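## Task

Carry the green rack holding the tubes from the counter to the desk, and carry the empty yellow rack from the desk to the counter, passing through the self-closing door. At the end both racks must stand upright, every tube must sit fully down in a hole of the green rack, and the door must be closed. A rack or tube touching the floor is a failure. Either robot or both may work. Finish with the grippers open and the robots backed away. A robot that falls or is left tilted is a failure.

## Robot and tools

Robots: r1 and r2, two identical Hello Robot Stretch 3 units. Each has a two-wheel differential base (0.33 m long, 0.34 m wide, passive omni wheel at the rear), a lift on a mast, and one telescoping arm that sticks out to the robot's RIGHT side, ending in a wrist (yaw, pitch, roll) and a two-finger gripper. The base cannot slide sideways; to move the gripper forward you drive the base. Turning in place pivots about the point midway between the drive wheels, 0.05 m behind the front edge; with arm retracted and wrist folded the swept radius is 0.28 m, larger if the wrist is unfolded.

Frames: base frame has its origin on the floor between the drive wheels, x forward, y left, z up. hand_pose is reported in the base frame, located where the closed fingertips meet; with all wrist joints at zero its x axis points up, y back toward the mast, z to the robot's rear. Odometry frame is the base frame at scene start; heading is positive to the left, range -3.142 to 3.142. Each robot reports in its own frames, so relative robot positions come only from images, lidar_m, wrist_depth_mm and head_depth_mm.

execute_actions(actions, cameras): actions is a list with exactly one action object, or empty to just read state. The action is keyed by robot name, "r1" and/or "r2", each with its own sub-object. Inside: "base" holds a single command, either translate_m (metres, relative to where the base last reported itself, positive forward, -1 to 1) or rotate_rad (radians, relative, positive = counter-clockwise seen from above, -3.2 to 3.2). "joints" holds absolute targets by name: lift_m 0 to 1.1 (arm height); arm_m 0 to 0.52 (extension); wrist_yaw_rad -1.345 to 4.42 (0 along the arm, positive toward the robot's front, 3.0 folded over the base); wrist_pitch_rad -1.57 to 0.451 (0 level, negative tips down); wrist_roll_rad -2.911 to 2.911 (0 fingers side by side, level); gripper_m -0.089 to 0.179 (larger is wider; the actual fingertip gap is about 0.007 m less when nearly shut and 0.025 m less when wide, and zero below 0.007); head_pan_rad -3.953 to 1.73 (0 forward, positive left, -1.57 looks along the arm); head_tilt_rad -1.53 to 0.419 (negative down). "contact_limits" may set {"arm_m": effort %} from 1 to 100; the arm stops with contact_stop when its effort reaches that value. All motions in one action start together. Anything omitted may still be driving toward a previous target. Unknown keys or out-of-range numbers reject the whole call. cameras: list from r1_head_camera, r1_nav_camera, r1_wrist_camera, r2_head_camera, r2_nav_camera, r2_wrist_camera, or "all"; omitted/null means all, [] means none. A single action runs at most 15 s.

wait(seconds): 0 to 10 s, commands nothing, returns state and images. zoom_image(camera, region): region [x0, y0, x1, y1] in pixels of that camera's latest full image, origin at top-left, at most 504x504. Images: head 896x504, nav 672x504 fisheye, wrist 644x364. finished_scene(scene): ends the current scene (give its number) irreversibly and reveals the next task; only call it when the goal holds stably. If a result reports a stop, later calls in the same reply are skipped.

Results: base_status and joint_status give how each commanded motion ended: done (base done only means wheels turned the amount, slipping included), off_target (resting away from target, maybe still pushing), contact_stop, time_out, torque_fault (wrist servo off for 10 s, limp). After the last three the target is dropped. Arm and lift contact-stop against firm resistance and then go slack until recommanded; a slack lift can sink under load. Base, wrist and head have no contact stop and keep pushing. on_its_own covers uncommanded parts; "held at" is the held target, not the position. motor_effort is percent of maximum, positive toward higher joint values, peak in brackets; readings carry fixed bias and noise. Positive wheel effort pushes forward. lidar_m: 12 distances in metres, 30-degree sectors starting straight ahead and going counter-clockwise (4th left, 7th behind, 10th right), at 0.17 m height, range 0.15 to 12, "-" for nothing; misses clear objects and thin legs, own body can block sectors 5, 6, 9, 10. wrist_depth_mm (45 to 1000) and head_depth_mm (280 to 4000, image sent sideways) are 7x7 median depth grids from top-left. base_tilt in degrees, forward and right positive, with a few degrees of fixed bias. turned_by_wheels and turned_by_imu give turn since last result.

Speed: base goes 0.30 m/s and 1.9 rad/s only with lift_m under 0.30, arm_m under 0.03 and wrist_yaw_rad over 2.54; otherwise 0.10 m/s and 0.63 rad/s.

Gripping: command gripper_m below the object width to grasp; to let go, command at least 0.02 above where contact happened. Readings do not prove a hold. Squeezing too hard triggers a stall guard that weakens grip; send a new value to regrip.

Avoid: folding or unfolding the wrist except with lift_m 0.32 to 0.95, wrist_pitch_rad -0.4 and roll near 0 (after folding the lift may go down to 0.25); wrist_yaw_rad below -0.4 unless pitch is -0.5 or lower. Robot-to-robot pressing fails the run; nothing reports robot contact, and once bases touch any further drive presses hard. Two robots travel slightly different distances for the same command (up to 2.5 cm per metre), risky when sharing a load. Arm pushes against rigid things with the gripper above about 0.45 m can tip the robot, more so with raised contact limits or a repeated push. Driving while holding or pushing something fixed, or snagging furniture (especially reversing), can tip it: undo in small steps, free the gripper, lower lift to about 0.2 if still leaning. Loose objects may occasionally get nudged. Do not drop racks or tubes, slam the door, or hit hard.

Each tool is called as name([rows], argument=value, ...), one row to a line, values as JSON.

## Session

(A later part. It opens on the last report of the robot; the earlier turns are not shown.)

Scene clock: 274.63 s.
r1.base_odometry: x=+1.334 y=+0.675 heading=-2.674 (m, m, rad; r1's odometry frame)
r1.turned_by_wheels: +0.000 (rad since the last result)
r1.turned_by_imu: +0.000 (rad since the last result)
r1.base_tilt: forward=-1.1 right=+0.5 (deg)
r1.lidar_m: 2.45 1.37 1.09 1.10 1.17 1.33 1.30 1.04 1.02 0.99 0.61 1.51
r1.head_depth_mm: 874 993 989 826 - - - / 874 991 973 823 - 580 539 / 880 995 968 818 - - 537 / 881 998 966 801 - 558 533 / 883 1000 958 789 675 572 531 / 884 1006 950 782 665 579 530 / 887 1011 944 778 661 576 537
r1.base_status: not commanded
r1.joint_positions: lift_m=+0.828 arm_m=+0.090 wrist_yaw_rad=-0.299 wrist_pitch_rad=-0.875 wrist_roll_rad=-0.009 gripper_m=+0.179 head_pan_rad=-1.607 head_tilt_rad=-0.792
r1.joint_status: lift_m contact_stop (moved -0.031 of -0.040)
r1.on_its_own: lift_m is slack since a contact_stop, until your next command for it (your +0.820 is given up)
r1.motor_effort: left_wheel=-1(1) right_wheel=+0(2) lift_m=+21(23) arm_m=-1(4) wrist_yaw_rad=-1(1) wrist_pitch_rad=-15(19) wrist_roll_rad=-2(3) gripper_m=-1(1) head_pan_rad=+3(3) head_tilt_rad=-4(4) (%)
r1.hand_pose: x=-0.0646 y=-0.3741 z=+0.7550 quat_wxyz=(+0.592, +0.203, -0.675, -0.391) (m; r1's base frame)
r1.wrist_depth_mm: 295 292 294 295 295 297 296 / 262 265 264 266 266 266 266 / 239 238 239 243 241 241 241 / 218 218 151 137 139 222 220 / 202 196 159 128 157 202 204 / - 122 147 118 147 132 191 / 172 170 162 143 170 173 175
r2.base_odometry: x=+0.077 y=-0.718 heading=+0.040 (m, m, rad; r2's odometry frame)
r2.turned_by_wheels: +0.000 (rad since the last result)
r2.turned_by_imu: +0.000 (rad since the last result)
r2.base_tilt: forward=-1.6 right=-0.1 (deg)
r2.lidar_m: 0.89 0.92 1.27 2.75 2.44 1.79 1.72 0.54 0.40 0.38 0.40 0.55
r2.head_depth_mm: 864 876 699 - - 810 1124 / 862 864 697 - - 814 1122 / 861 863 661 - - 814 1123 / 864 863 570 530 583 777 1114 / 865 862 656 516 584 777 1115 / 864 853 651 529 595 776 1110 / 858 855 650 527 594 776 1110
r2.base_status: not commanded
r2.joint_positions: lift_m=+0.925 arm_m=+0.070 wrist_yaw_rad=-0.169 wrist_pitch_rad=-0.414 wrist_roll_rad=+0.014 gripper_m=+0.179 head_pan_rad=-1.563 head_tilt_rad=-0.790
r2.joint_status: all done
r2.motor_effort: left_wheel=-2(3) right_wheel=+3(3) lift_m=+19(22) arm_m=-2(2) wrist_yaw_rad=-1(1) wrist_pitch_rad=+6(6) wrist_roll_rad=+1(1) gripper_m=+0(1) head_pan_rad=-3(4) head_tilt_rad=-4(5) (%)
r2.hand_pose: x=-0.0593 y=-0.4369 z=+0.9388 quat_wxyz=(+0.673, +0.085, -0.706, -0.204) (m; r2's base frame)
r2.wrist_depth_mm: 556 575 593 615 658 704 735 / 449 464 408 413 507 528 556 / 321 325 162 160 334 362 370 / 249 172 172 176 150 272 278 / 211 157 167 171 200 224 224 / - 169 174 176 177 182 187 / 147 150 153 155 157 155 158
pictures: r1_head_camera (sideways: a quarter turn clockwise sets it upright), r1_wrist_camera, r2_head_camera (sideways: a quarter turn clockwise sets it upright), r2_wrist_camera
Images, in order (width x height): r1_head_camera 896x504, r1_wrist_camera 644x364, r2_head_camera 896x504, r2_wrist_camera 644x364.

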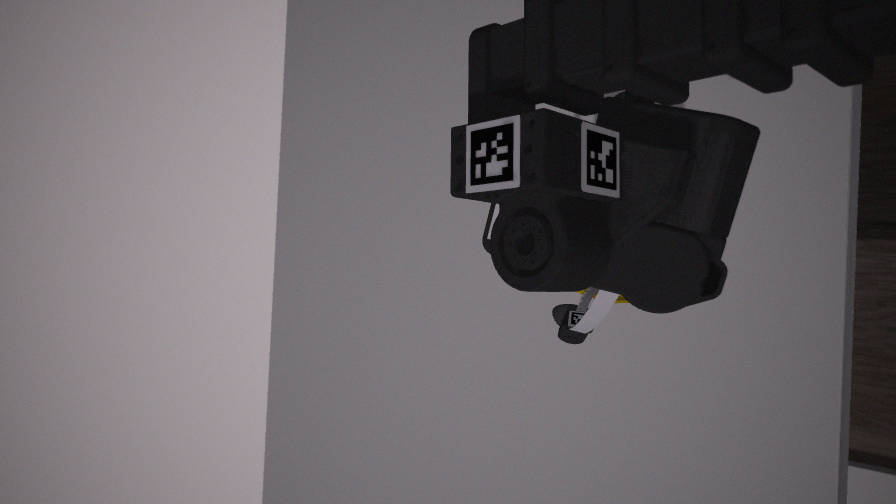

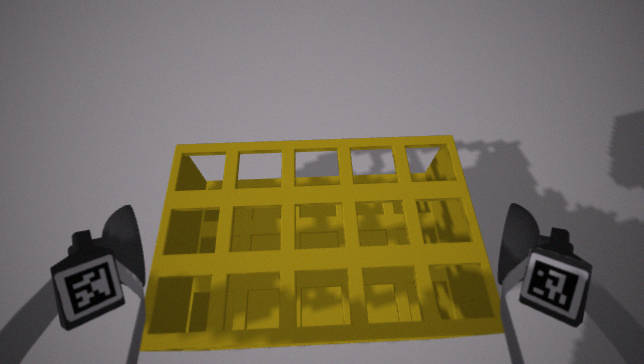

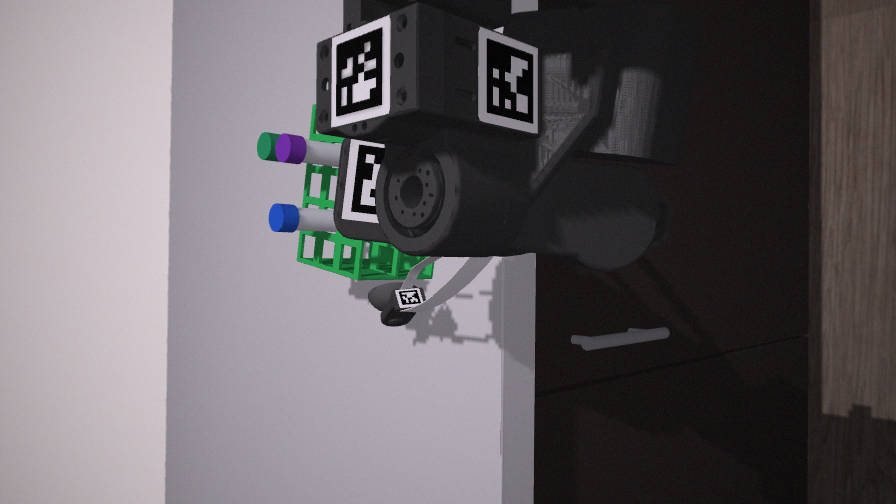

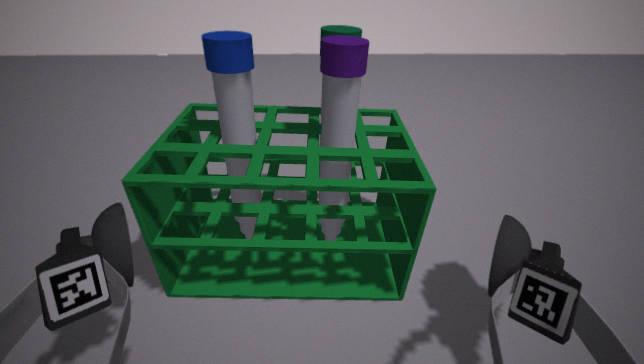

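execute_actions([
  {"r1":{"joints":{"lift_m":0.836,"wrist_pitch_rad":-0.9,"gripper_m":0.11}},"r2":{"base":{"translate_m":0.02}}},
], cameras=[])

execute_actions([
  {"r1":{"joints":{"lift_m":0.9}},"r2":{"joints":{"arm_m":0.12}}},
], cameras=["r1_wrist_camera","r2_wrist_camera","r1_head_camera","r2_head_camera"])

Scene clock: 289.03 s.
r1.base_odometry: x=+1.334 y=+0.675 heading=-2.674 (m, m, rad; r1's odometry frame)
r1.turned_by_wheels: +0.000 (rad since the last result)
r1.turned_by_imu: -0.001 (rad since the last result)
r1.base_tilt: forward=-1.1 right=+0.5 (deg)
r1.lidar_m: 2.45 1.37 1.10 1.11 1.17 1.33 1.30 1.04 1.02 0.99 0.62 1.50
r1.head_depth_mm: 872 984 988 827 - - - / 873 991 980 844 - 579 538 / 878 993 969 840 - - 536 / 884 999 964 813 - 561 534 / 879 1000 956 789 677 571 531 / 883 1006 950 782 666 578 531 / 888 1007 942 778 661 576 535
r1.base_status: not commanded
r1.joint_positions: lift_m=+0.836 arm_m=+0.090 wrist_yaw_rad=-0.299 wrist_pitch_rad=-0.891 wrist_roll_rad=-0.010 gripper_m=+0.111 head_pan_rad=-1.607 head_tilt_rad=-0.792
r1.joint_status: all done
r1.motor_effort: left_wheel=-1(1) right_wheel=+0(0) lift_m=+21(27) arm_m=-1(1) wrist_yaw_rad=-1(1) wrist_pitch_rad=-5(15) wrist_roll_rad=-1(2) gripper_m=-18(94) head_pan_rad=+4(4) head_tilt_rad=-4(4) (%)
r1.hand_pose: x=-0.0636 y=-0.3709 z=+0.7603 quat_wxyz=(+0.589, +0.208, -0.673, -0.396) (m; r1's base frame)
r1.wrist_depth_mm: 299 297 298 299 299 299 305 / 265 267 270 269 269 270 273 / 243 243 246 245 245 248 247 / 223 225 147 142 145 226 226 / 207 207 166 170 135 210 209 / 195 132 146 124 157 133 195 / 178 177 148 175 175 179 181
r2.base_odometry: x=+0.097 y=-0.717 heading=+0.039 (m, m, rad; r2's odometry frame)
r2.turned_by_wheels: +0.000 (rad since the last result)
r2.turned_by_imu: -0.001 (rad since the last result)
r2.base_tilt: forward=-1.6 right=-0.2 (deg)
r2.lidar_m: 0.87 0.90 1.24 2.75 2.46 1.81 1.74 0.54 0.40 0.38 0.40 0.55
r2.head_depth_mm: 865 874 701 - - 816 1122 / 861 869 684 - - 814 1124 / 863 868 672 - - 815 1119 / 862 861 656 531 585 778 1116 / 861 860 655 516 594 779 1115 / 863 858 653 528 593 779 1121 / 863 853 652 526 593 776 1113
r2.base_status: done
r2.joint_positions: lift_m=+0.925 arm_m=+0.070 wrist_yaw_rad=-0.169 wrist_pitch_rad=-0.414 wrist_roll_rad=+0.014 gripper_m=+0.179 head_pan_rad=-1.563 head_tilt_rad=-0.790
r2.joint_status: not commanded
r2.motor_effort: left_wheel=-2(5) right_wheel=+3(8) lift_m=+19(19) arm_m=-2(2) wrist_yaw_rad=-1(1) wrist_pitch_rad=+6(6) wrist_roll_rad=+1(0) gripper_m=+0(0) head_pan_rad=-4(4) head_tilt_rad=-5(4) (%)
r2.hand_pose: x=-0.0593 y=-0.4369 z=+0.9388 quat_wxyz=(+0.673, +0.085, -0.706, -0.204) (m; r2's base frame)
r2.wrist_depth_mm: 550 573 594 617 647 693 732 / 446 460 438 444 433 530 555 / 321 325 177 174 174 360 370 / 248 252 157 176 169 272 277 / 210 207 167 173 173 222 223 / - 175 174 176 177 183 187 / 148 151 153 155 156 156 158
pictures: none
No camera images: the call's "cameras" was empty. Leave "cameras" out to get every camera's image.

Scene clock: 290.60 s.
r1.base_odometry: x=+1.334 y=+0.675 heading=-2.674 (m, m, rad; r1's odometry frame)
r1.turned_by_wheels: +0.000 (rad since the last result)
r1.turned_by_imu: +0.000 (rad since the last result)
r1.base_tilt: forward=-1.1 right=+0.6 (deg)
r1.lidar_m: 2.45 1.37 1.10 1.10 1.17 1.33 1.30 1.04 1.01 0.99 0.61 1.51
r1.head_depth_mm: 873 988 1013 - 654 581 540 / 872 988 1041 - - 579 539 / 878 990 1003 - - 575 536 / 879 996 968 - - 575 533 / 884 1001 959 786 667 582 531 / 883 1005 947 783 665 578 531 / 883 1010 935 777 662 576 536
r1.base_status: not commanded
r1.joint_positions: lift_m=+0.900 arm_m=+0.090 wrist_yaw_rad=-0.299 wrist_pitch_rad=-0.908 wrist_roll_rad=-0.009 gripper_m=+0.110 head_pan_rad=-1.607 head_tilt_rad=-0.792
r1.joint_status: all done
r1.motor_effort: left_wheel=-1(2) right_wheel=+1(6) lift_m=+25(25) arm_m=-1(1) wrist_yaw_rad=-1(1) wrist_pitch_rad=+5(19) wrist_roll_rad=-2(9) gripper_m=-11(17) head_pan_rad=+3(3) head_tilt_rad=-4(4) (%)
r1.hand_pose: x=-0.0624 y=-0.3673 z=+0.8216 quat_wxyz=(+0.585, +0.214, -0.672, -0.401) (m; r1's base frame)
r1.wrist_depth_mm: 378 381 380 377 378 381 379 / 339 340 343 342 347 346 349 / 311 316 312 315 317 315 317 / 289 289 150 186 159 294 291 / 269 273 164 175 161 275 270 / 250 - 144 132 162 - 253 / 234 233 179 192 231 235 236
r2.base_odometry: x=+0.097 y=-0.717 heading=+0.039 (m, m, rad; r2's odometry frame)
r2.turned_by_wheels: +0.000 (rad since the last result)
r2.turned_by_imu: +0.000 (rad since the last result)
r2.base_tilt: forward=-1.6 right=-0.2 (deg)
r2.lidar_m: 0.87 0.90 1.24 2.75 2.46 1.81 1.74 0.54 0.40 0.38 0.40 0.55
r2.head_depth_mm: 868 871 - 520 614 776 1123 / 864 891 - - 638 779 1122 / 862 865 - - 616 776 1122 / 863 862 680 529 615 776 1118 / 866 858 666 529 594 776 1110 / 861 853 653 529 594 776 1114 / 860 852 649 526 592 780 1108
r2.base_status: not commanded
r2.joint_positions: lift_m=+0.925 arm_m=+0.120 wrist_yaw_rad=-0.169 wrist_pitch_rad=-0.414 wrist_roll_rad=+0.014 gripper_m=+0.179 head_pan_rad=-1.563 head_tilt_rad=-0.790
r2.joint_status: all done
r2.motor_effort: left_wheel=-3(2) right_wheel=+3(3) lift_m=+18(19) arm_m=+1(0) wrist_yaw_rad=-1(1) wrist_pitch_rad=+6(6) wrist_roll_rad=+0(0) gripper_m=+0(1) head_pan_rad=-3(4) head_tilt_rad=-5(4) (%)
r2.hand_pose: x=-0.0593 y=-0.4864 z=+0.9388 quat_wxyz=(+0.673, +0.085, -0.706, -0.204) (m; r2's base frame)
r2.wrist_depth_mm: 516 536 558 584 609 640 677 / 446 457 401 452 114 532 550 / 319 323 297 307 128 359 372 / 248 252 128 130 130 271 278 / 211 119 112 145 114 125 224 / - 117 139 142 156 134 187 / 147 148 142 148 153 153 158
pictures: r1_head_camera (sideways: a quarter turn clockwise sets it upright), r1_wrist_camera, r2_head_camera (sideways: a quarter turn clockwise sets it upright), r2_wrist_camera
Images, in order (width x height): r1_head_camera 896x504, r1_wrist_camera 644x364, r2_head_camera 896x504, r2_wrist_camera 644x364.

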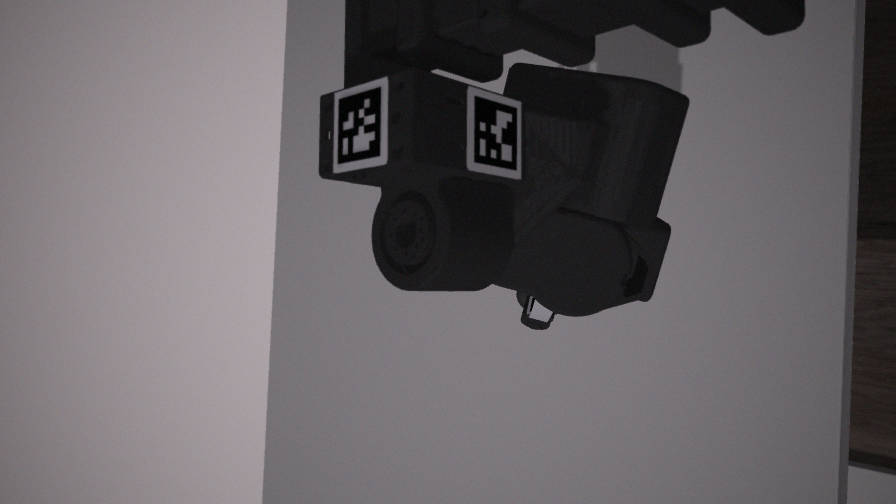

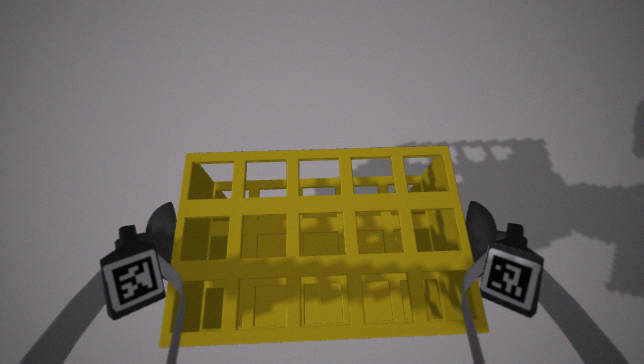

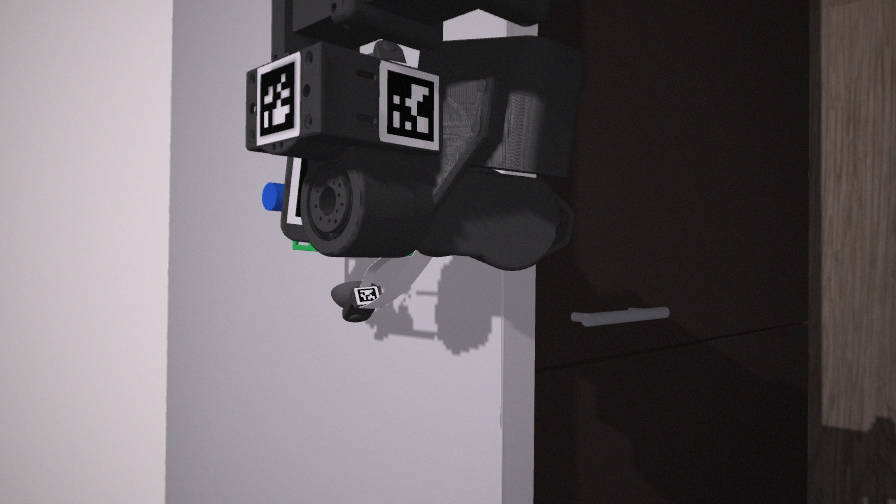

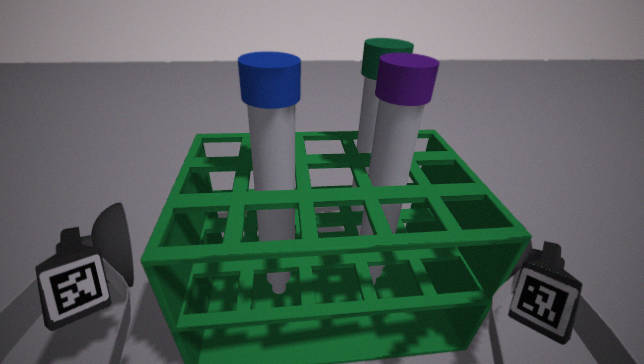

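execute_actions([
  {"r1":{"joints":{"gripper_m":0.09}},"r2":{"joints":{"gripper_m":0.095}}},
], cameras=[])

execute_actions([
  {"r1":{"joints":{"arm_m":0.0,"lift_m":0.94}},"r2":{"joints":{"lift_m":0.99}}},
], cameras=["r1_wrist_camera","r2_wrist_camera","r2_head_camera"])

Scene clock: 297.87 s.
r1.base_odometry: x=+1.334 y=+0.675 heading=-2.674 (m, m, rad; r1's odometry frame)
r1.turned_by_wheels: +0.000 (rad since the last result)
r1.turned_by_imu: -0.001 (rad since the last result)
r1.base_tilt: forward=-1.2 right=+0.6 (deg)
r1.lidar_m: 2.45 1.37 1.10 1.10 1.17 1.33 1.30 1.03 1.01 0.99 0.61 1.51
r1.head_depth_mm: 873 985 1020 - 652 581 539 / 872 988 1040 - - 579 539 / 875 996 1004 - - 576 537 / 878 995 965 - - 573 534 / 883 1002 958 788 667 581 531 / 886 1004 948 784 665 579 531 / 892 1010 938 776 662 576 536
r1.base_status: not commanded
r1.joint_positions: lift_m=+0.900 arm_m=+0.090 wrist_yaw_rad=-0.299 wrist_pitch_rad=-0.908 wrist_roll_rad=-0.009 gripper_m=+0.091 head_pan_rad=-1.607 head_tilt_rad=-0.792
r1.joint_status: all done
r1.motor_effort: left_wheel=-1(1) right_wheel=+2(1) lift_m=+25(25) arm_m=-1(0) wrist_yaw_rad=-1(1) wrist_pitch_rad=+5(4) wrist_roll_rad=-2(2) gripper_m=-17(88) head_pan_rad=+3(4) head_tilt_rad=-3(3) (%)
r1.hand_pose: x=-0.0624 y=-0.3673 z=+0.8216 quat_wxyz=(+0.585, +0.214, -0.672, -0.401) (m; r1's base frame)
r1.wrist_depth_mm: 374 380 376 380 381 385 382 / 342 342 344 345 345 344 345 / 312 312 313 316 316 315 319 / 289 289 150 184 159 290 291 / 267 274 164 174 161 275 272 / 250 - 144 132 162 - 252 / 234 231 181 191 230 236 236
r2.base_odometry: x=+0.097 y=-0.717 heading=+0.039 (m, m, rad; r2's odometry frame)
r2.turned_by_wheels: +0.000 (rad since the last result)
r2.turned_by_imu: -0.002 (rad since the last result)
r2.base_tilt: forward=-1.6 right=-0.3 (deg)
r2.lidar_m: 0.87 0.90 1.24 2.74 2.45 1.80 1.74 0.54 0.40 0.38 0.40 0.55
r2.head_depth_mm: 864 871 - 519 614 779 1127 / 863 891 - - 638 776 1118 / 861 866 - - 615 777 1120 / 866 862 705 531 612 779 1112 / 864 860 655 529 594 778 1110 / 862 855 652 527 593 776 1111 / 858 855 650 527 594 776 1113
r2.base_status: not commanded
r2.joint_positions: lift_m=+0.925 arm_m=+0.120 wrist_yaw_rad=-0.169 wrist_pitch_rad=-0.415 wrist_roll_rad=+0.014 gripper_m=+0.096 head_pan_rad=-1.563 head_tilt_rad=-0.790
r2.joint_status: all done
r2.motor_effort: left_wheel=-2(2) right_wheel=+2(3) lift_m=+18(19) arm_m=+1(1) wrist_yaw_rad=-1(1) wrist_pitch_rad=+7(7) wrist_roll_rad=+0(1) gripper_m=-19(93) head_pan_rad=-4(4) head_tilt_rad=-4(4) (%)
r2.hand_pose: x=-0.0593 y=-0.4863 z=+0.9384 quat_wxyz=(+0.672, +0.086, -0.706, -0.205) (m; r2's base frame)
r2.wrist_depth_mm: 513 533 554 587 602 649 695 / 443 456 124 479 432 528 551 / 317 323 153 177 177 359 368 / 246 240 146 136 142 271 278 / 203 135 156 153 147 220 221 / 177 143 163 165 152 - 185 / 145 150 152 154 153 154 160
pictures: none
No camera images: the call's "cameras" was empty. Leave "cameras" out to get every camera's image.

Scene clock: 299.77 s.
r1.base_odometry: x=+1.334 y=+0.675 heading=-2.674 (m, m, rad; r1's odometry frame)
r1.turned_by_wheels: +0.000 (rad since the last result)
r1.turned_by_imu: +0.000 (rad since the last result)
r1.base_tilt: forward=-1.1 right=+0.6 (deg)
r1.lidar_m: 2.45 1.38 1.10 1.11 1.17 1.33 1.30 1.04 1.02 0.99 0.61 1.51
r1.head_depth_mm: 876 984 985 - - - - / 875 991 980 866 - - - / 872 995 968 816 - - - / 880 1001 962 810 - - - / 880 999 958 787 683 587 531 / 884 1004 953 781 662 579 530 / 888 1006 943 778 661 577 535
r1.base_status: not commanded
r1.joint_positions: lift_m=+0.940 arm_m=+0.000 wrist_yaw_rad=-0.299 wrist_pitch_rad=-0.909 wrist_roll_rad=-0.009 gripper_m=+0.091 head_pan_rad=-1.607 head_tilt_rad=-0.792
r1.joint_status: all done
r1.motor_effort: left_wheel=-1(1) right_wheel=+1(1) lift_m=+25(27) arm_m=-4(3) wrist_yaw_rad=-1(1) wrist_pitch_rad=+5(4) wrist_roll_rad=-2(2) gripper_m=-18(18) head_pan_rad=+2(3) head_tilt_rad=-4(4) (%)
r1.hand_pose: x=-0.0624 y=-0.2775 z=+0.8616 quat_wxyz=(+0.585, +0.214, -0.671, -0.401) (m; r1's base frame)
r1.wrist_depth_mm: 434 435 437 437 441 440 446 / 395 394 398 400 399 398 400 / 361 363 367 361 366 365 365 / 331 333 149 183 159 336 338 / 310 308 163 175 161 315 310 / 289 - 144 132 161 - 295 / 271 265 157 192 264 888 911
r2.base_odometry: x=+0.097 y=-0.717 heading=+0.039 (m, m, rad; r2's odometry frame)
r2.turned_by_wheels: +0.000 (rad since the last result)
r2.turned_by_imu: +0.000 (rad since the last result)
r2.base_tilt: forward=-1.7 right=-0.3 (deg)
r2.lidar_m: 0.87 0.91 1.24 2.75 2.46 1.81 1.74 0.54 0.40 0.38 0.40 0.55
r2.head_depth_mm: 849 - - 500 594 779 1125 / 852 - - 505 593 778 1123 / 862 - - 504 592 778 1115 / 865 904 614 503 595 778 1117 / 864 861 654 529 594 779 1119 / 862 853 653 528 594 780 1116 / 864 850 651 527 593 776 1112
r2.base_status: not commanded
r2.joint_positions: lift_m=+0.990 arm_m=+0.120 wrist_yaw_rad=-0.169 wrist_pitch_rad=-0.423 wrist_roll_rad=+0.014 gripper_m=+0.096 head_pan_rad=-1.563 head_tilt_rad=-0.790
r2.joint_status: all done
r2.motor_effort: left_wheel=-2(2) right_wheel=+3(3) lift_m=+26(26) arm_m=+1(2) wrist_yaw_rad=-2(1) wrist_pitch_rad=+10(11) wrist_roll_rad=+1(1) gripper_m=-18(19) head_pan_rad=-4(3) head_tilt_rad=-5(4) (%)
r2.hand_pose: x=-0.0591 y=-0.4853 z=+1.0014 quat_wxyz=(+0.672, +0.088, -0.706, -0.207) (m; r2's base frame)
r2.wrist_depth_mm: 510 535 560 581 607 650 684 / 546 574 565 616 651 689 720 / 444 453 413 467 461 505 510 / 350 351 141 144 146 382 388 / 286 141 160 165 158 309 314 / 249 143 165 167 151 - 263 / 207 208 158 155 156 218 227
pictures: r1_wrist_camera, r2_head_camera (sideways: a quarter turn clockwise sets it upright), r2_wrist_camera
Images, in order (width x height): r1_wrist_camera 644x364, r2_head_camera 896x504, r2_wrist_camera 644x364.

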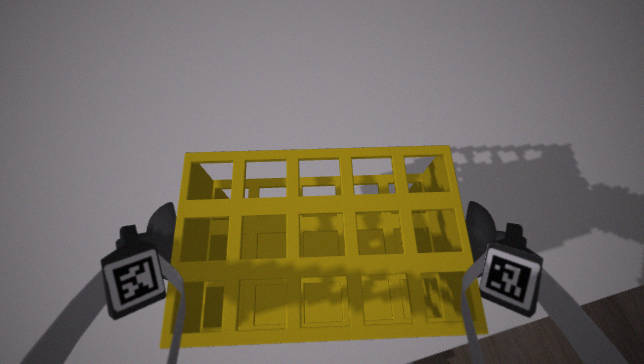

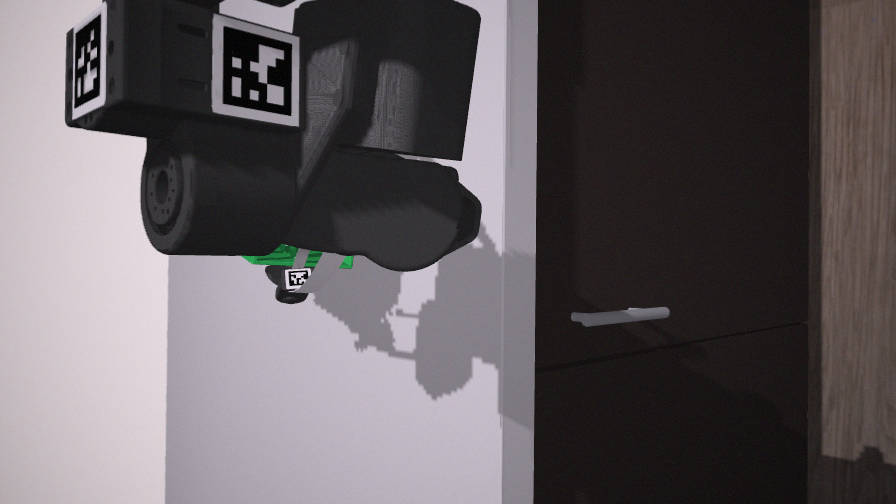

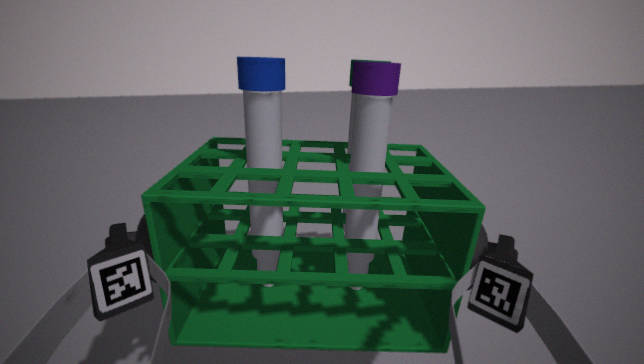

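execute_actions([
  {"r1":{"joints":{"wrist_yaw_rad":2.3,"head_pan_rad":1.57,"head_tilt_rad":-0.5}},"r2":{"joints":{"arm_m":0.0,"lift_m":1.02,"wrist_yaw_rad":2.3,"head_pan_rad":-3.1,"head_tilt_rad":-0.5}}},
], cameras=["r1_nav_camera","r1_head_camera","r2_nav_camera","r2_wrist_camera"])

Scene clock: 339.30 s.
r1.base_odometry: x=+1.334 y=+0.675 heading=-2.674 (m, m, rad; r1's odometry frame)
r1.turned_by_wheels: +0.000 (rad since the last result)
r1.turned_by_imu: -0.001 (rad since the last result)
r1.base_tilt: forward=-1.1 right=+0.6 (deg)
r1.lidar_m: 2.45 1.37 1.10 1.10 1.17 1.33 1.30 1.03 1.02 0.99 0.62 1.50
r1.head_depth_mm: 925 995 1091 1199 1294 1402 1372 / 928 1008 1102 1206 1342 1508 1359 / 931 1015 1094 1214 1346 1504 1358 / 934 1010 1106 1222 1356 1499 1341 / 940 1026 1116 1227 1365 1513 1342 / 943 1027 1116 1240 1377 1530 1338 / 947 1025 1122 1242 1356 1496 -
r1.base_status: not commanded
r1.joint_positions: lift_m=+0.940 arm_m=+0.000 wrist_yaw_rad=+2.297 wrist_pitch_rad=-0.909 wrist_roll_rad=-0.009 gripper_m=+0.091 head_pan_rad=+1.563 head_tilt_rad=-0.507
r1.joint_status: all done
r1.motor_effort: left_wheel=-1(1) right_wheel=+1(1) lift_m=+25(25) arm_m=-3(4) wrist_yaw_rad=+2(3) wrist_pitch_rad=+5(5) wrist_roll_rad=-2(2) gripper_m=-17(17) head_pan_rad=+3(40) head_tilt_rad=+4(21) (%)
r1.hand_pose: x=+0.0823 y=-0.0533 z=+0.8616 quat_wxyz=(+0.544, +0.704, +0.026, +0.456) (m; r1's base frame)
r1.wrist_depth_mm: 956 - - - - - - / - - - - - - - / - - - - - - - / - - 149 183 159 - 340 / - - 164 175 162 - 311 / 934 - 145 131 160 - 290 / 882 899 144 124 884 270 274
r2.base_odometry: x=+0.097 y=-0.717 heading=+0.039 (m, m, rad; r2's odometry frame)
r2.turned_by_wheels: +0.000 (rad since the last result)
r2.turned_by_imu: -0.001 (rad since the last result)
r2.base_tilt: forward=-1.7 right=-0.1 (deg)
r2.lidar_m: 0.87 0.91 1.24 2.74 2.46 1.80 1.74 0.54 0.40 0.38 0.40 0.55
r2.head_depth_mm: 1478 1605 1698 - - - - / 1478 1607 1696 - - - - / 1483 1614 1712 - - - - / 1490 1628 1763 1945 - - - / 1500 1618 1770 1938 - - - / 1485 1627 1786 1944 - - - / 1501 1635 1752 1108 - - -
r2.base_status: not commanded
r2.joint_positions: lift_m=+1.020 arm_m=+0.001 wrist_yaw_rad=+2.297 wrist_pitch_rad=-0.423 wrist_roll_rad=+0.014 gripper_m=+0.096 head_pan_rad=-3.093 head_tilt_rad=-0.507
r2.joint_status: all done
r2.motor_effort: left_wheel=-2(2) right_wheel=+2(3) lift_m=+27(27) arm_m=-2(3) wrist_yaw_rad=+3(4) wrist_pitch_rad=+11(11) wrist_roll_rad=+1(1) gripper_m=-19(18) head_pan_rad=-4(50) head_tilt_rad=+3(21) (%)
r2.hand_pose: x=+0.1461 y=+0.0024 z=+1.0313 quat_wxyz=(+0.418, +0.695, -0.151, +0.565) (m; r2's base frame)
r2.wrist_depth_mm: - - - 972 790 666 579 / - - - - 816 700 610 / - - 188 - 853 756 635 / - - 140 144 147 787 675 / - 141 160 165 159 823 718 / - 143 165 167 151 - 769 / - - 158 154 156 - 789
pictures: r1_head_camera (sideways: a quarter turn clockwise sets it upright), r1_nav_camera (sideways: a quarter turn counterclockwise sets it upright), r2_nav_camera (sideways: a quarter turn counterclockwise sets it upright), r2_wrist_camera
Images, in order (width x height): r1_head_camera 896x504, r1_nav_camera 672x504, r2_nav_camera 672x504, r2_wrist_camera 644x364.

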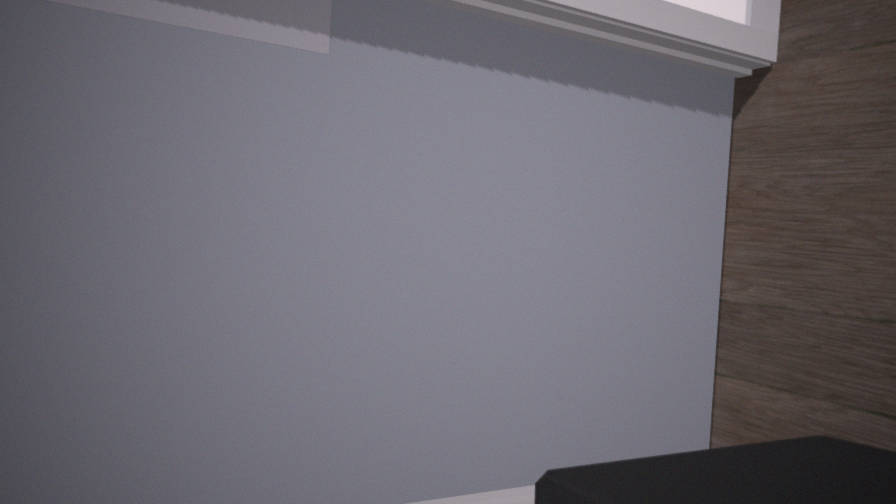

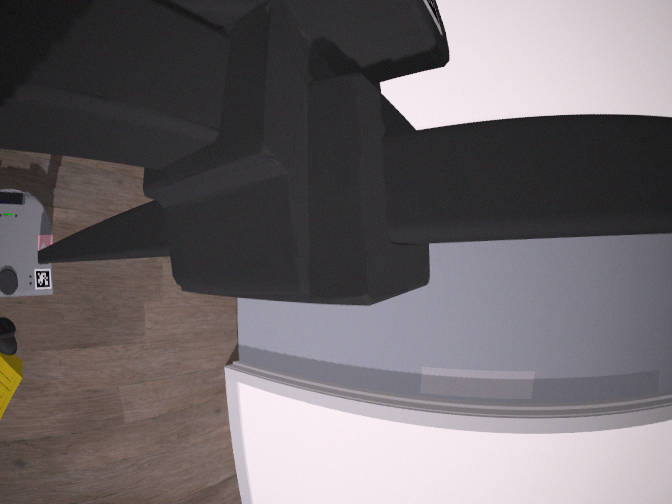

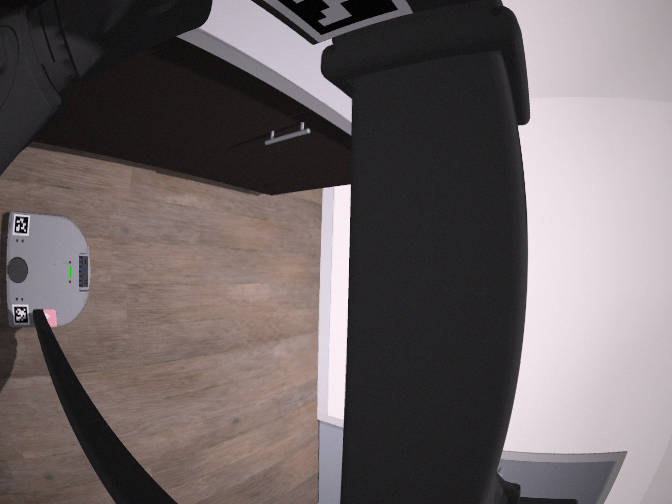

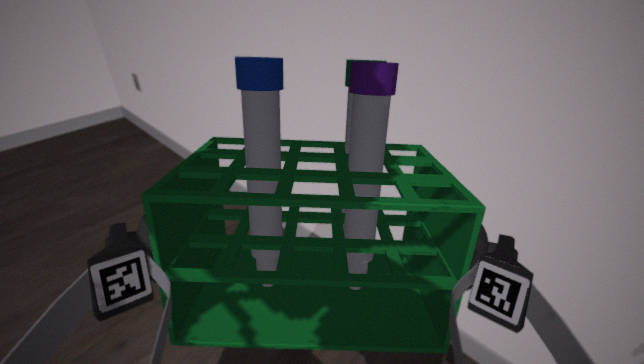

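execute_actions([
  {"r1":{"base":{"rotate_rad":-1.57},"joints":{"head_pan_rad":-3.14,"head_tilt_rad":-0.6}},"r2":{"base":{"translate_m":-1.0}}},
], cameras=[])

execute_actions([
  {"r1":{"base":{"translate_m":-0.75}},"r2":{"base":{"rotate_rad":1.75},"joints":{"head_pan_rad":0.3}}},
], cameras=["r1_nav_camera","r1_head_camera","r2_nav_camera"])

Scene clock: 377.47 s.
r1.base_odometry: x=+1.334 y=+0.675 heading=+2.040 (m, m, rad; r1's odometry frame)
r1.turned_by_wheels: -1.570 (rad since the last result)
r1.turned_by_imu: -1.570 (rad since the last result)
r1.base_tilt: forward=-1.1 right=+0.6 (deg)
r1.lidar_m: 0.99 0.61 1.52 2.45 1.36 1.10 1.11 1.12 1.33 1.30 1.04 1.01
r1.head_depth_mm: 933 1019 1126 1213 - - - / 939 1025 1137 1222 - - - / 941 1034 1146 1235 - - - / 947 1041 1157 1268 - - - / 957 1048 1164 1303 1493 1537 - / 962 1056 1172 1314 1504 1530 - / 968 1065 1174 1290 1441 1531 -
r1.base_status: done
r1.joint_positions: lift_m=+0.940 arm_m=+0.000 wrist_yaw_rad=+2.297 wrist_pitch_rad=-0.909 wrist_roll_rad=-0.009 gripper_m=+0.091 head_pan_rad=-3.133 head_tilt_rad=-0.593
r1.joint_status: all done
r1.motor_effort: left_wheel=+2(8) right_wheel=-3(7) lift_m=+25(25) arm_m=-3(4) wrist_yaw_rad=+2(2) wrist_pitch_rad=+5(5) wrist_roll_rad=-2(2) gripper_m=-17(18) head_pan_rad=-4(40) head_tilt_rad=-4(16) (%)
r1.hand_pose: x=+0.0822 y=-0.0534 z=+0.8615 quat_wxyz=(+0.544, +0.704, +0.026, +0.456) (m; r1's base frame)
r1.wrist_depth_mm: - - 431 437 432 442 443 / - - 426 398 397 396 395 / - - - 371 362 364 363 / - - 149 183 159 335 339 / - - 164 175 161 314 310 / 932 - 144 131 162 - 289 / 881 877 144 124 870 901 275
r2.base_odometry: x=-0.902 y=-0.756 heading=+0.039 (m, m, rad; r2's odometry frame)
r2.turned_by_wheels: +0.000 (rad since the last result)
r2.turned_by_imu: -0.002 (rad since the last result)
r2.base_tilt: forward=-1.6 right=-0.2 (deg)
r2.lidar_m: 1.50 1.93 2.66 2.76 1.06 0.77 0.75 0.78 0.39 0.37 0.39 0.54
r2.head_depth_mm: 611 662 705 - - - - / 613 668 708 - - - - / 616 668 714 - - - - / 616 670 728 804 - - - / 619 674 736 808 - - - / 622 677 742 812 - - - / 621 676 742 812 - - -
r2.base_status: done
r2.joint_positions: lift_m=+1.020 arm_m=+0.001 wrist_yaw_rad=+2.297 wrist_pitch_rad=-0.423 wrist_roll_rad=+0.014 gripper_m=+0.096 head_pan_rad=-3.093 head_tilt_rad=-0.507
r2.joint_status: not commanded
r2.motor_effort: left_wheel=-1(8) right_wheel=+3(5) lift_m=+27(27) arm_m=-2(2) wrist_yaw_rad=+4(4) wrist_pitch_rad=+11(11) wrist_roll_rad=+0(1) gripper_m=-18(19) head_pan_rad=-4(4) head_tilt_rad=+3(3) (%)
r2.hand_pose: x=+0.1460 y=+0.0025 z=+1.0313 quat_wxyz=(+0.418, +0.695, -0.151, +0.565) (m; r2's base frame)
r2.wrist_depth_mm: - - - - - - - / - - - - - - - / - - - - - - - / - - 141 144 146 - - / - 142 160 165 158 - - / - 143 165 167 151 - - / - - 158 154 156 - 845
pictures: none
No camera images: the call's "cameras" was empty. Leave "cameras" out to get every camera's image.

Scene clock: 386.07 s.
r1.base_odometry: x=+1.673 y=+0.006 heading=+2.040 (m, m, rad; r1's odometry frame)
r1.turned_by_wheels: +0.000 (rad since the last result)
r1.turned_by_imu: +0.002 (rad since the last result)
r1.base_tilt: forward=-1.2 right=+0.5 (deg)
r1.lidar_m: 1.33 1.84 2.56 0.86 0.48 0.37 0.36 0.38 0.49 1.25 1.32 1.53
r1.head_depth_mm: 287 309 341 368 - - - / 288 311 344 369 - - - / 289 313 347 375 - - - / 290 316 350 385 - - - / 291 318 353 397 452 513 - / 292 320 355 400 456 519 - / 294 323 359 403 462 527 -
r1.base_status: done
r1.joint_positions: lift_m=+0.940 arm_m=+0.000 wrist_yaw_rad=+2.297 wrist_pitch_rad=-0.909 wrist_roll_rad=-0.009 gripper_m=+0.091 head_pan_rad=-3.133 head_tilt_rad=-0.593
r1.joint_status: not commanded
r1.motor_effort: left_wheel=+2(4) right_wheel=-2(10) lift_m=+25(25) arm_m=-3(3) wrist_yaw_rad=+2(1) wrist_pitch_rad=+5(4) wrist_roll_rad=-2(2) gripper_m=-18(17) head_pan_rad=-3(3) head_tilt_rad=-3(3) (%)
r1.hand_pose: x=+0.0822 y=-0.0534 z=+0.8615 quat_wxyz=(+0.544, +0.704, +0.026, +0.456) (m; r1's base frame)
r1.wrist_depth_mm: - - - - - - - / - - - - - - - / - - - - - - - / - - 149 183 159 - - / 928 - 163 175 160 - - / - - 144 131 161 - 951 / 674 888 144 124 870 898 916
r2.base_odometry: x=-0.902 y=-0.756 heading=+1.789 (m, m, rad; r2's odometry frame)
r2.turned_by_wheels: +1.750 (rad since the last result)
r2.turned_by_imu: +1.739 (rad since the last result)
r2.base_tilt: forward=-1.7 right=-0.3 (deg)
r2.lidar_m: 1.78 0.92 0.75 0.75 0.83 0.37 0.37 0.42 0.66 1.86 2.07 2.77
r2.head_depth_mm: 2286 2500 2661 2780 2014 1605 1398 / 2320 2573 2789 2751 2001 1619 - / 1832 2040 2336 2487 2017 1634 1358 / 1480 1624 1780 1976 1982 1595 1393 / 1232 1265 1369 1570 1714 1588 1329 / 1038 1122 1198 1288 1402 1476 1314 / 929 984 1043 1113 1180 1260 1284
r2.base_status: done
r2.joint_positions: lift_m=+1.020 arm_m=+0.001 wrist_yaw_rad=+2.297 wrist_pitch_rad=-0.423 wrist_roll_rad=+0.014 gripper_m=+0.096 head_pan_rad=+0.293 head_tilt_rad=-0.507
r2.joint_status: all done
r2.motor_effort: left_wheel=-2(8) right_wheel=+3(8) lift_m=+26(26) arm_m=-2(2) wrist_yaw_rad=+4(4) wrist_pitch_rad=+11(11) wrist_roll_rad=+1(1) gripper_m=-18(18) head_pan_rad=+4(49) head_tilt_rad=+2(3) (%)
r2.hand_pose: x=+0.1460 y=+0.0025 z=+1.0313 quat_wxyz=(+0.418, +0.695, -0.151, +0.565) (m; r2's base frame)
r2.wrist_depth_mm: 587 663 786 963 - - - / 625 719 790 - - - - / 662 777 827 - - - - / 704 777 140 144 147 - - / 753 141 160 165 158 - - / 791 143 165 167 151 - - / 928 - 158 154 156 - -
pictures: r1_head_camera (sideways: a quarter turn clockwise sets it upright), r1_nav_camera (sideways: a quarter turn counterclockwise sets it upright), r2_nav_camera (sideways: a quarter turn counterclockwise sets it upright)
Images, in order (width x height): r1_head_camera 896x504, r1_nav_camera 672x504, r2_nav_camera 672x504.

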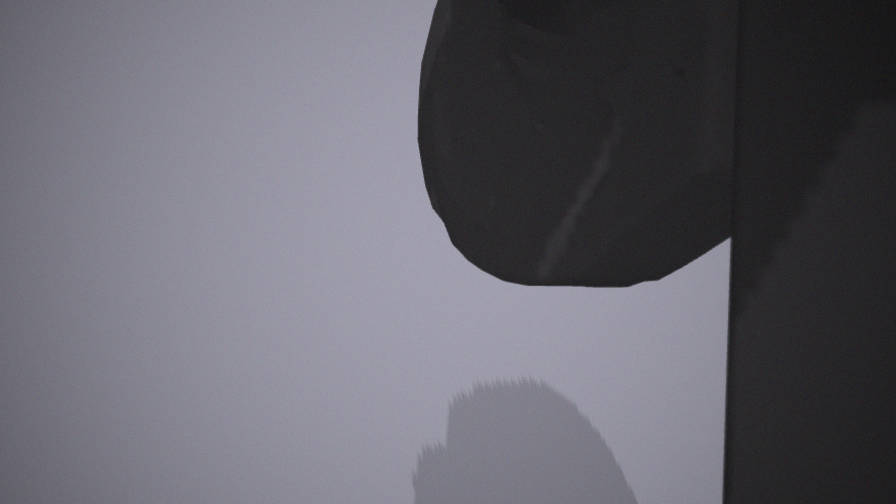

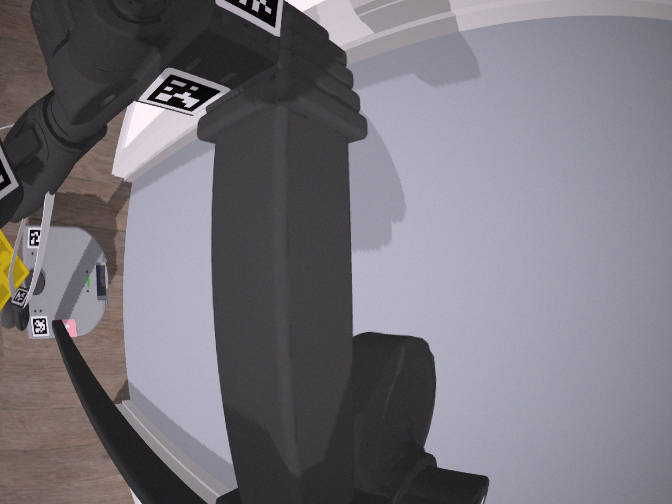

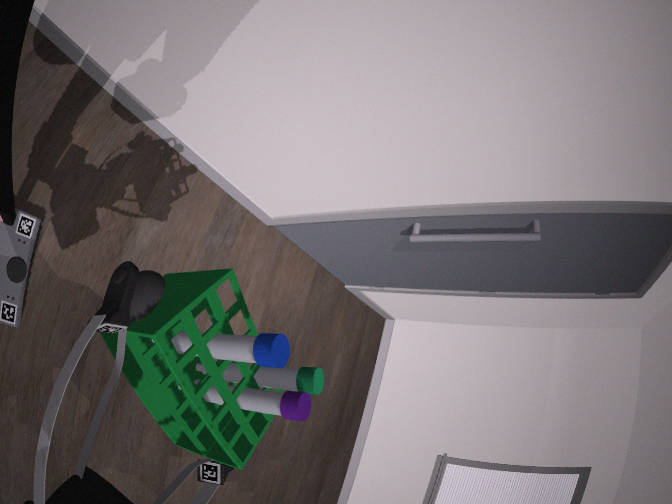

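execute_actions([
  {"r1":{"base":{"translate_m":-0.5}}},
], cameras=["r1_nav_camera","r2_nav_camera","r2_head_camera"])

Scene clock: 398.93 s.
r1.base_odometry: x=+1.899 y=-0.440 heading=+2.040 (m, m, rad; r1's odometry frame)
r1.turned_by_wheels: +0.000 (rad since the last result)
r1.turned_by_imu: +0.002 (rad since the last result)
r1.base_tilt: forward=-1.1 right=+0.6 (deg)
r1.lidar_m: 1.81 2.37 0.51 0.51 1.64 2.57 0.31 0.24 0.23 0.25 0.38 1.87
r1.head_depth_mm: 2175 2371 2653 2548 - - - / 478 554 2573 2519 - - - / 406 457 526 574 - - - / 350 389 437 481 - - - / 308 338 374 418 474 538 - / 287 299 327 360 401 445 - / - - 293 316 347 377 -
r1.base_status: done
r1.joint_positions: lift_m=+0.940 arm_m=+0.000 wrist_yaw_rad=+2.299 wrist_pitch_rad=-0.912 wrist_roll_rad=-0.009 gripper_m=+0.091 head_pan_rad=-3.134 head_tilt_rad=-0.595
r1.joint_status: not commanded
r1.motor_effort: left_wheel=-3(45) right_wheel=+0(46) lift_m=+24(25) arm_m=-3(3) wrist_yaw_rad=+1(2) wrist_pitch_rad=+7(7) wrist_roll_rad=-2(2) gripper_m=-17(18) head_pan_rad=-4(4) head_tilt_rad=-2(3) (%)
r1.hand_pose: x=+0.0817 y=-0.0536 z=+0.8613 quat_wxyz=(+0.544, +0.704, +0.027, +0.455) (m; r1's base frame)
r1.wrist_depth_mm: - 564 - - - - - / - 650 - - - - - / - - - - - - - / - - 149 183 159 - - / - - 164 174 161 - - / 942 - 144 131 162 - 941 / 901 891 144 125 885 906 905
r2.base_odometry: x=-0.902 y=-0.756 heading=+1.789 (m, m, rad; r2's odometry frame)
r2.turned_by_wheels: +0.000 (rad since the last result)
r2.turned_by_imu: -0.002 (rad since the last result)
r2.base_tilt: forward=-1.5 right=-0.3 (deg)
r2.lidar_m: 1.46 0.91 0.75 0.75 0.83 0.38 0.37 0.41 0.66 1.86 2.07 2.76
r2.head_depth_mm: 1327 1409 1495 1590 1729 1602 1399 / 1468 1558 1670 1802 1885 1630 - / 1598 1405 1862 2069 1863 1651 1358 / 2553 2811 2219 2462 1880 1583 1397 / 2722 2973 3270 2713 1993 1594 1328 / 1049 1115 1199 1289 1401 1459 1316 / 928 976 1042 1100 1177 1266 1285
r2.base_status: not commanded
r2.joint_positions: lift_m=+1.020 arm_m=+0.001 wrist_yaw_rad=+2.297 wrist_pitch_rad=-0.423 wrist_roll_rad=+0.014 gripper_m=+0.096 head_pan_rad=+0.293 head_tilt_rad=-0.507
r2.joint_status: not commanded
r2.motor_effort: left_wheel=-2(3) right_wheel=+3(3) lift_m=+26(26) arm_m=-2(2) wrist_yaw_rad=+4(3) wrist_pitch_rad=+11(11) wrist_roll_rad=+1(0) gripper_m=-19(18) head_pan_rad=+4(4) head_tilt_rad=+3(2) (%)
r2.hand_pose: x=+0.1460 y=+0.0025 z=+1.0313 quat_wxyz=(+0.418, +0.695, -0.151, +0.565) (m; r2's base frame)
r2.wrist_depth_mm: 580 677 799 949 - - - / 619 717 779 - - - - / 665 764 819 - - - - / 707 782 141 144 147 - - / 755 141 160 165 158 - - / 794 143 165 167 151 - - / 929 - 157 154 156 - -
pictures: r1_nav_camera (sideways: a quarter turn counterclockwise sets it upright), r2_head_camera (sideways: a quarter turn clockwise sets it upright), r2_nav_camera (sideways: a quarter turn counterclockwise sets it upright)
Images, in order (width x height): r1_nav_camera 672x504, r2_head_camera 896x504, r2_nav_camera 672x504.

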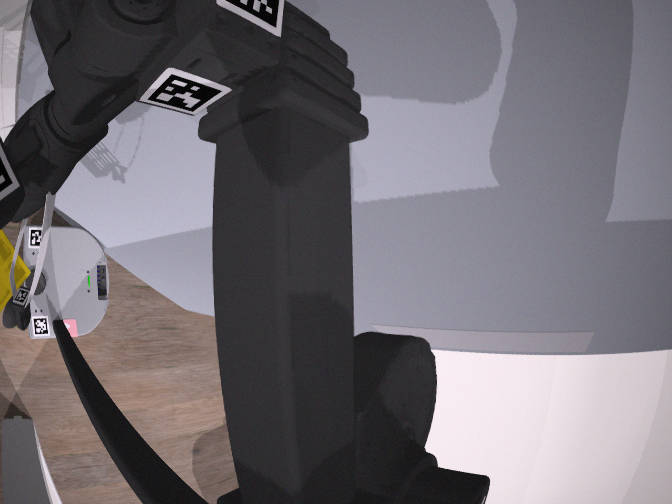

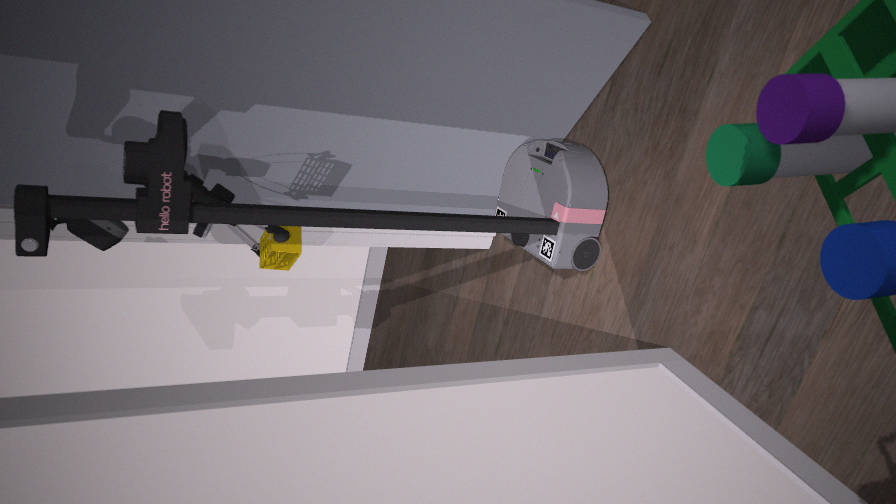

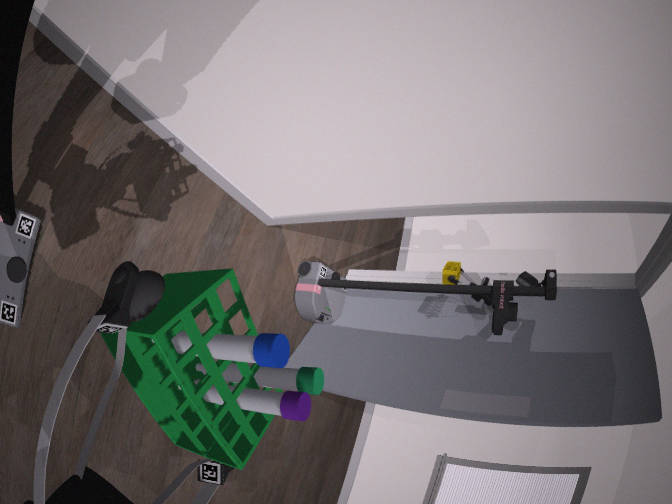

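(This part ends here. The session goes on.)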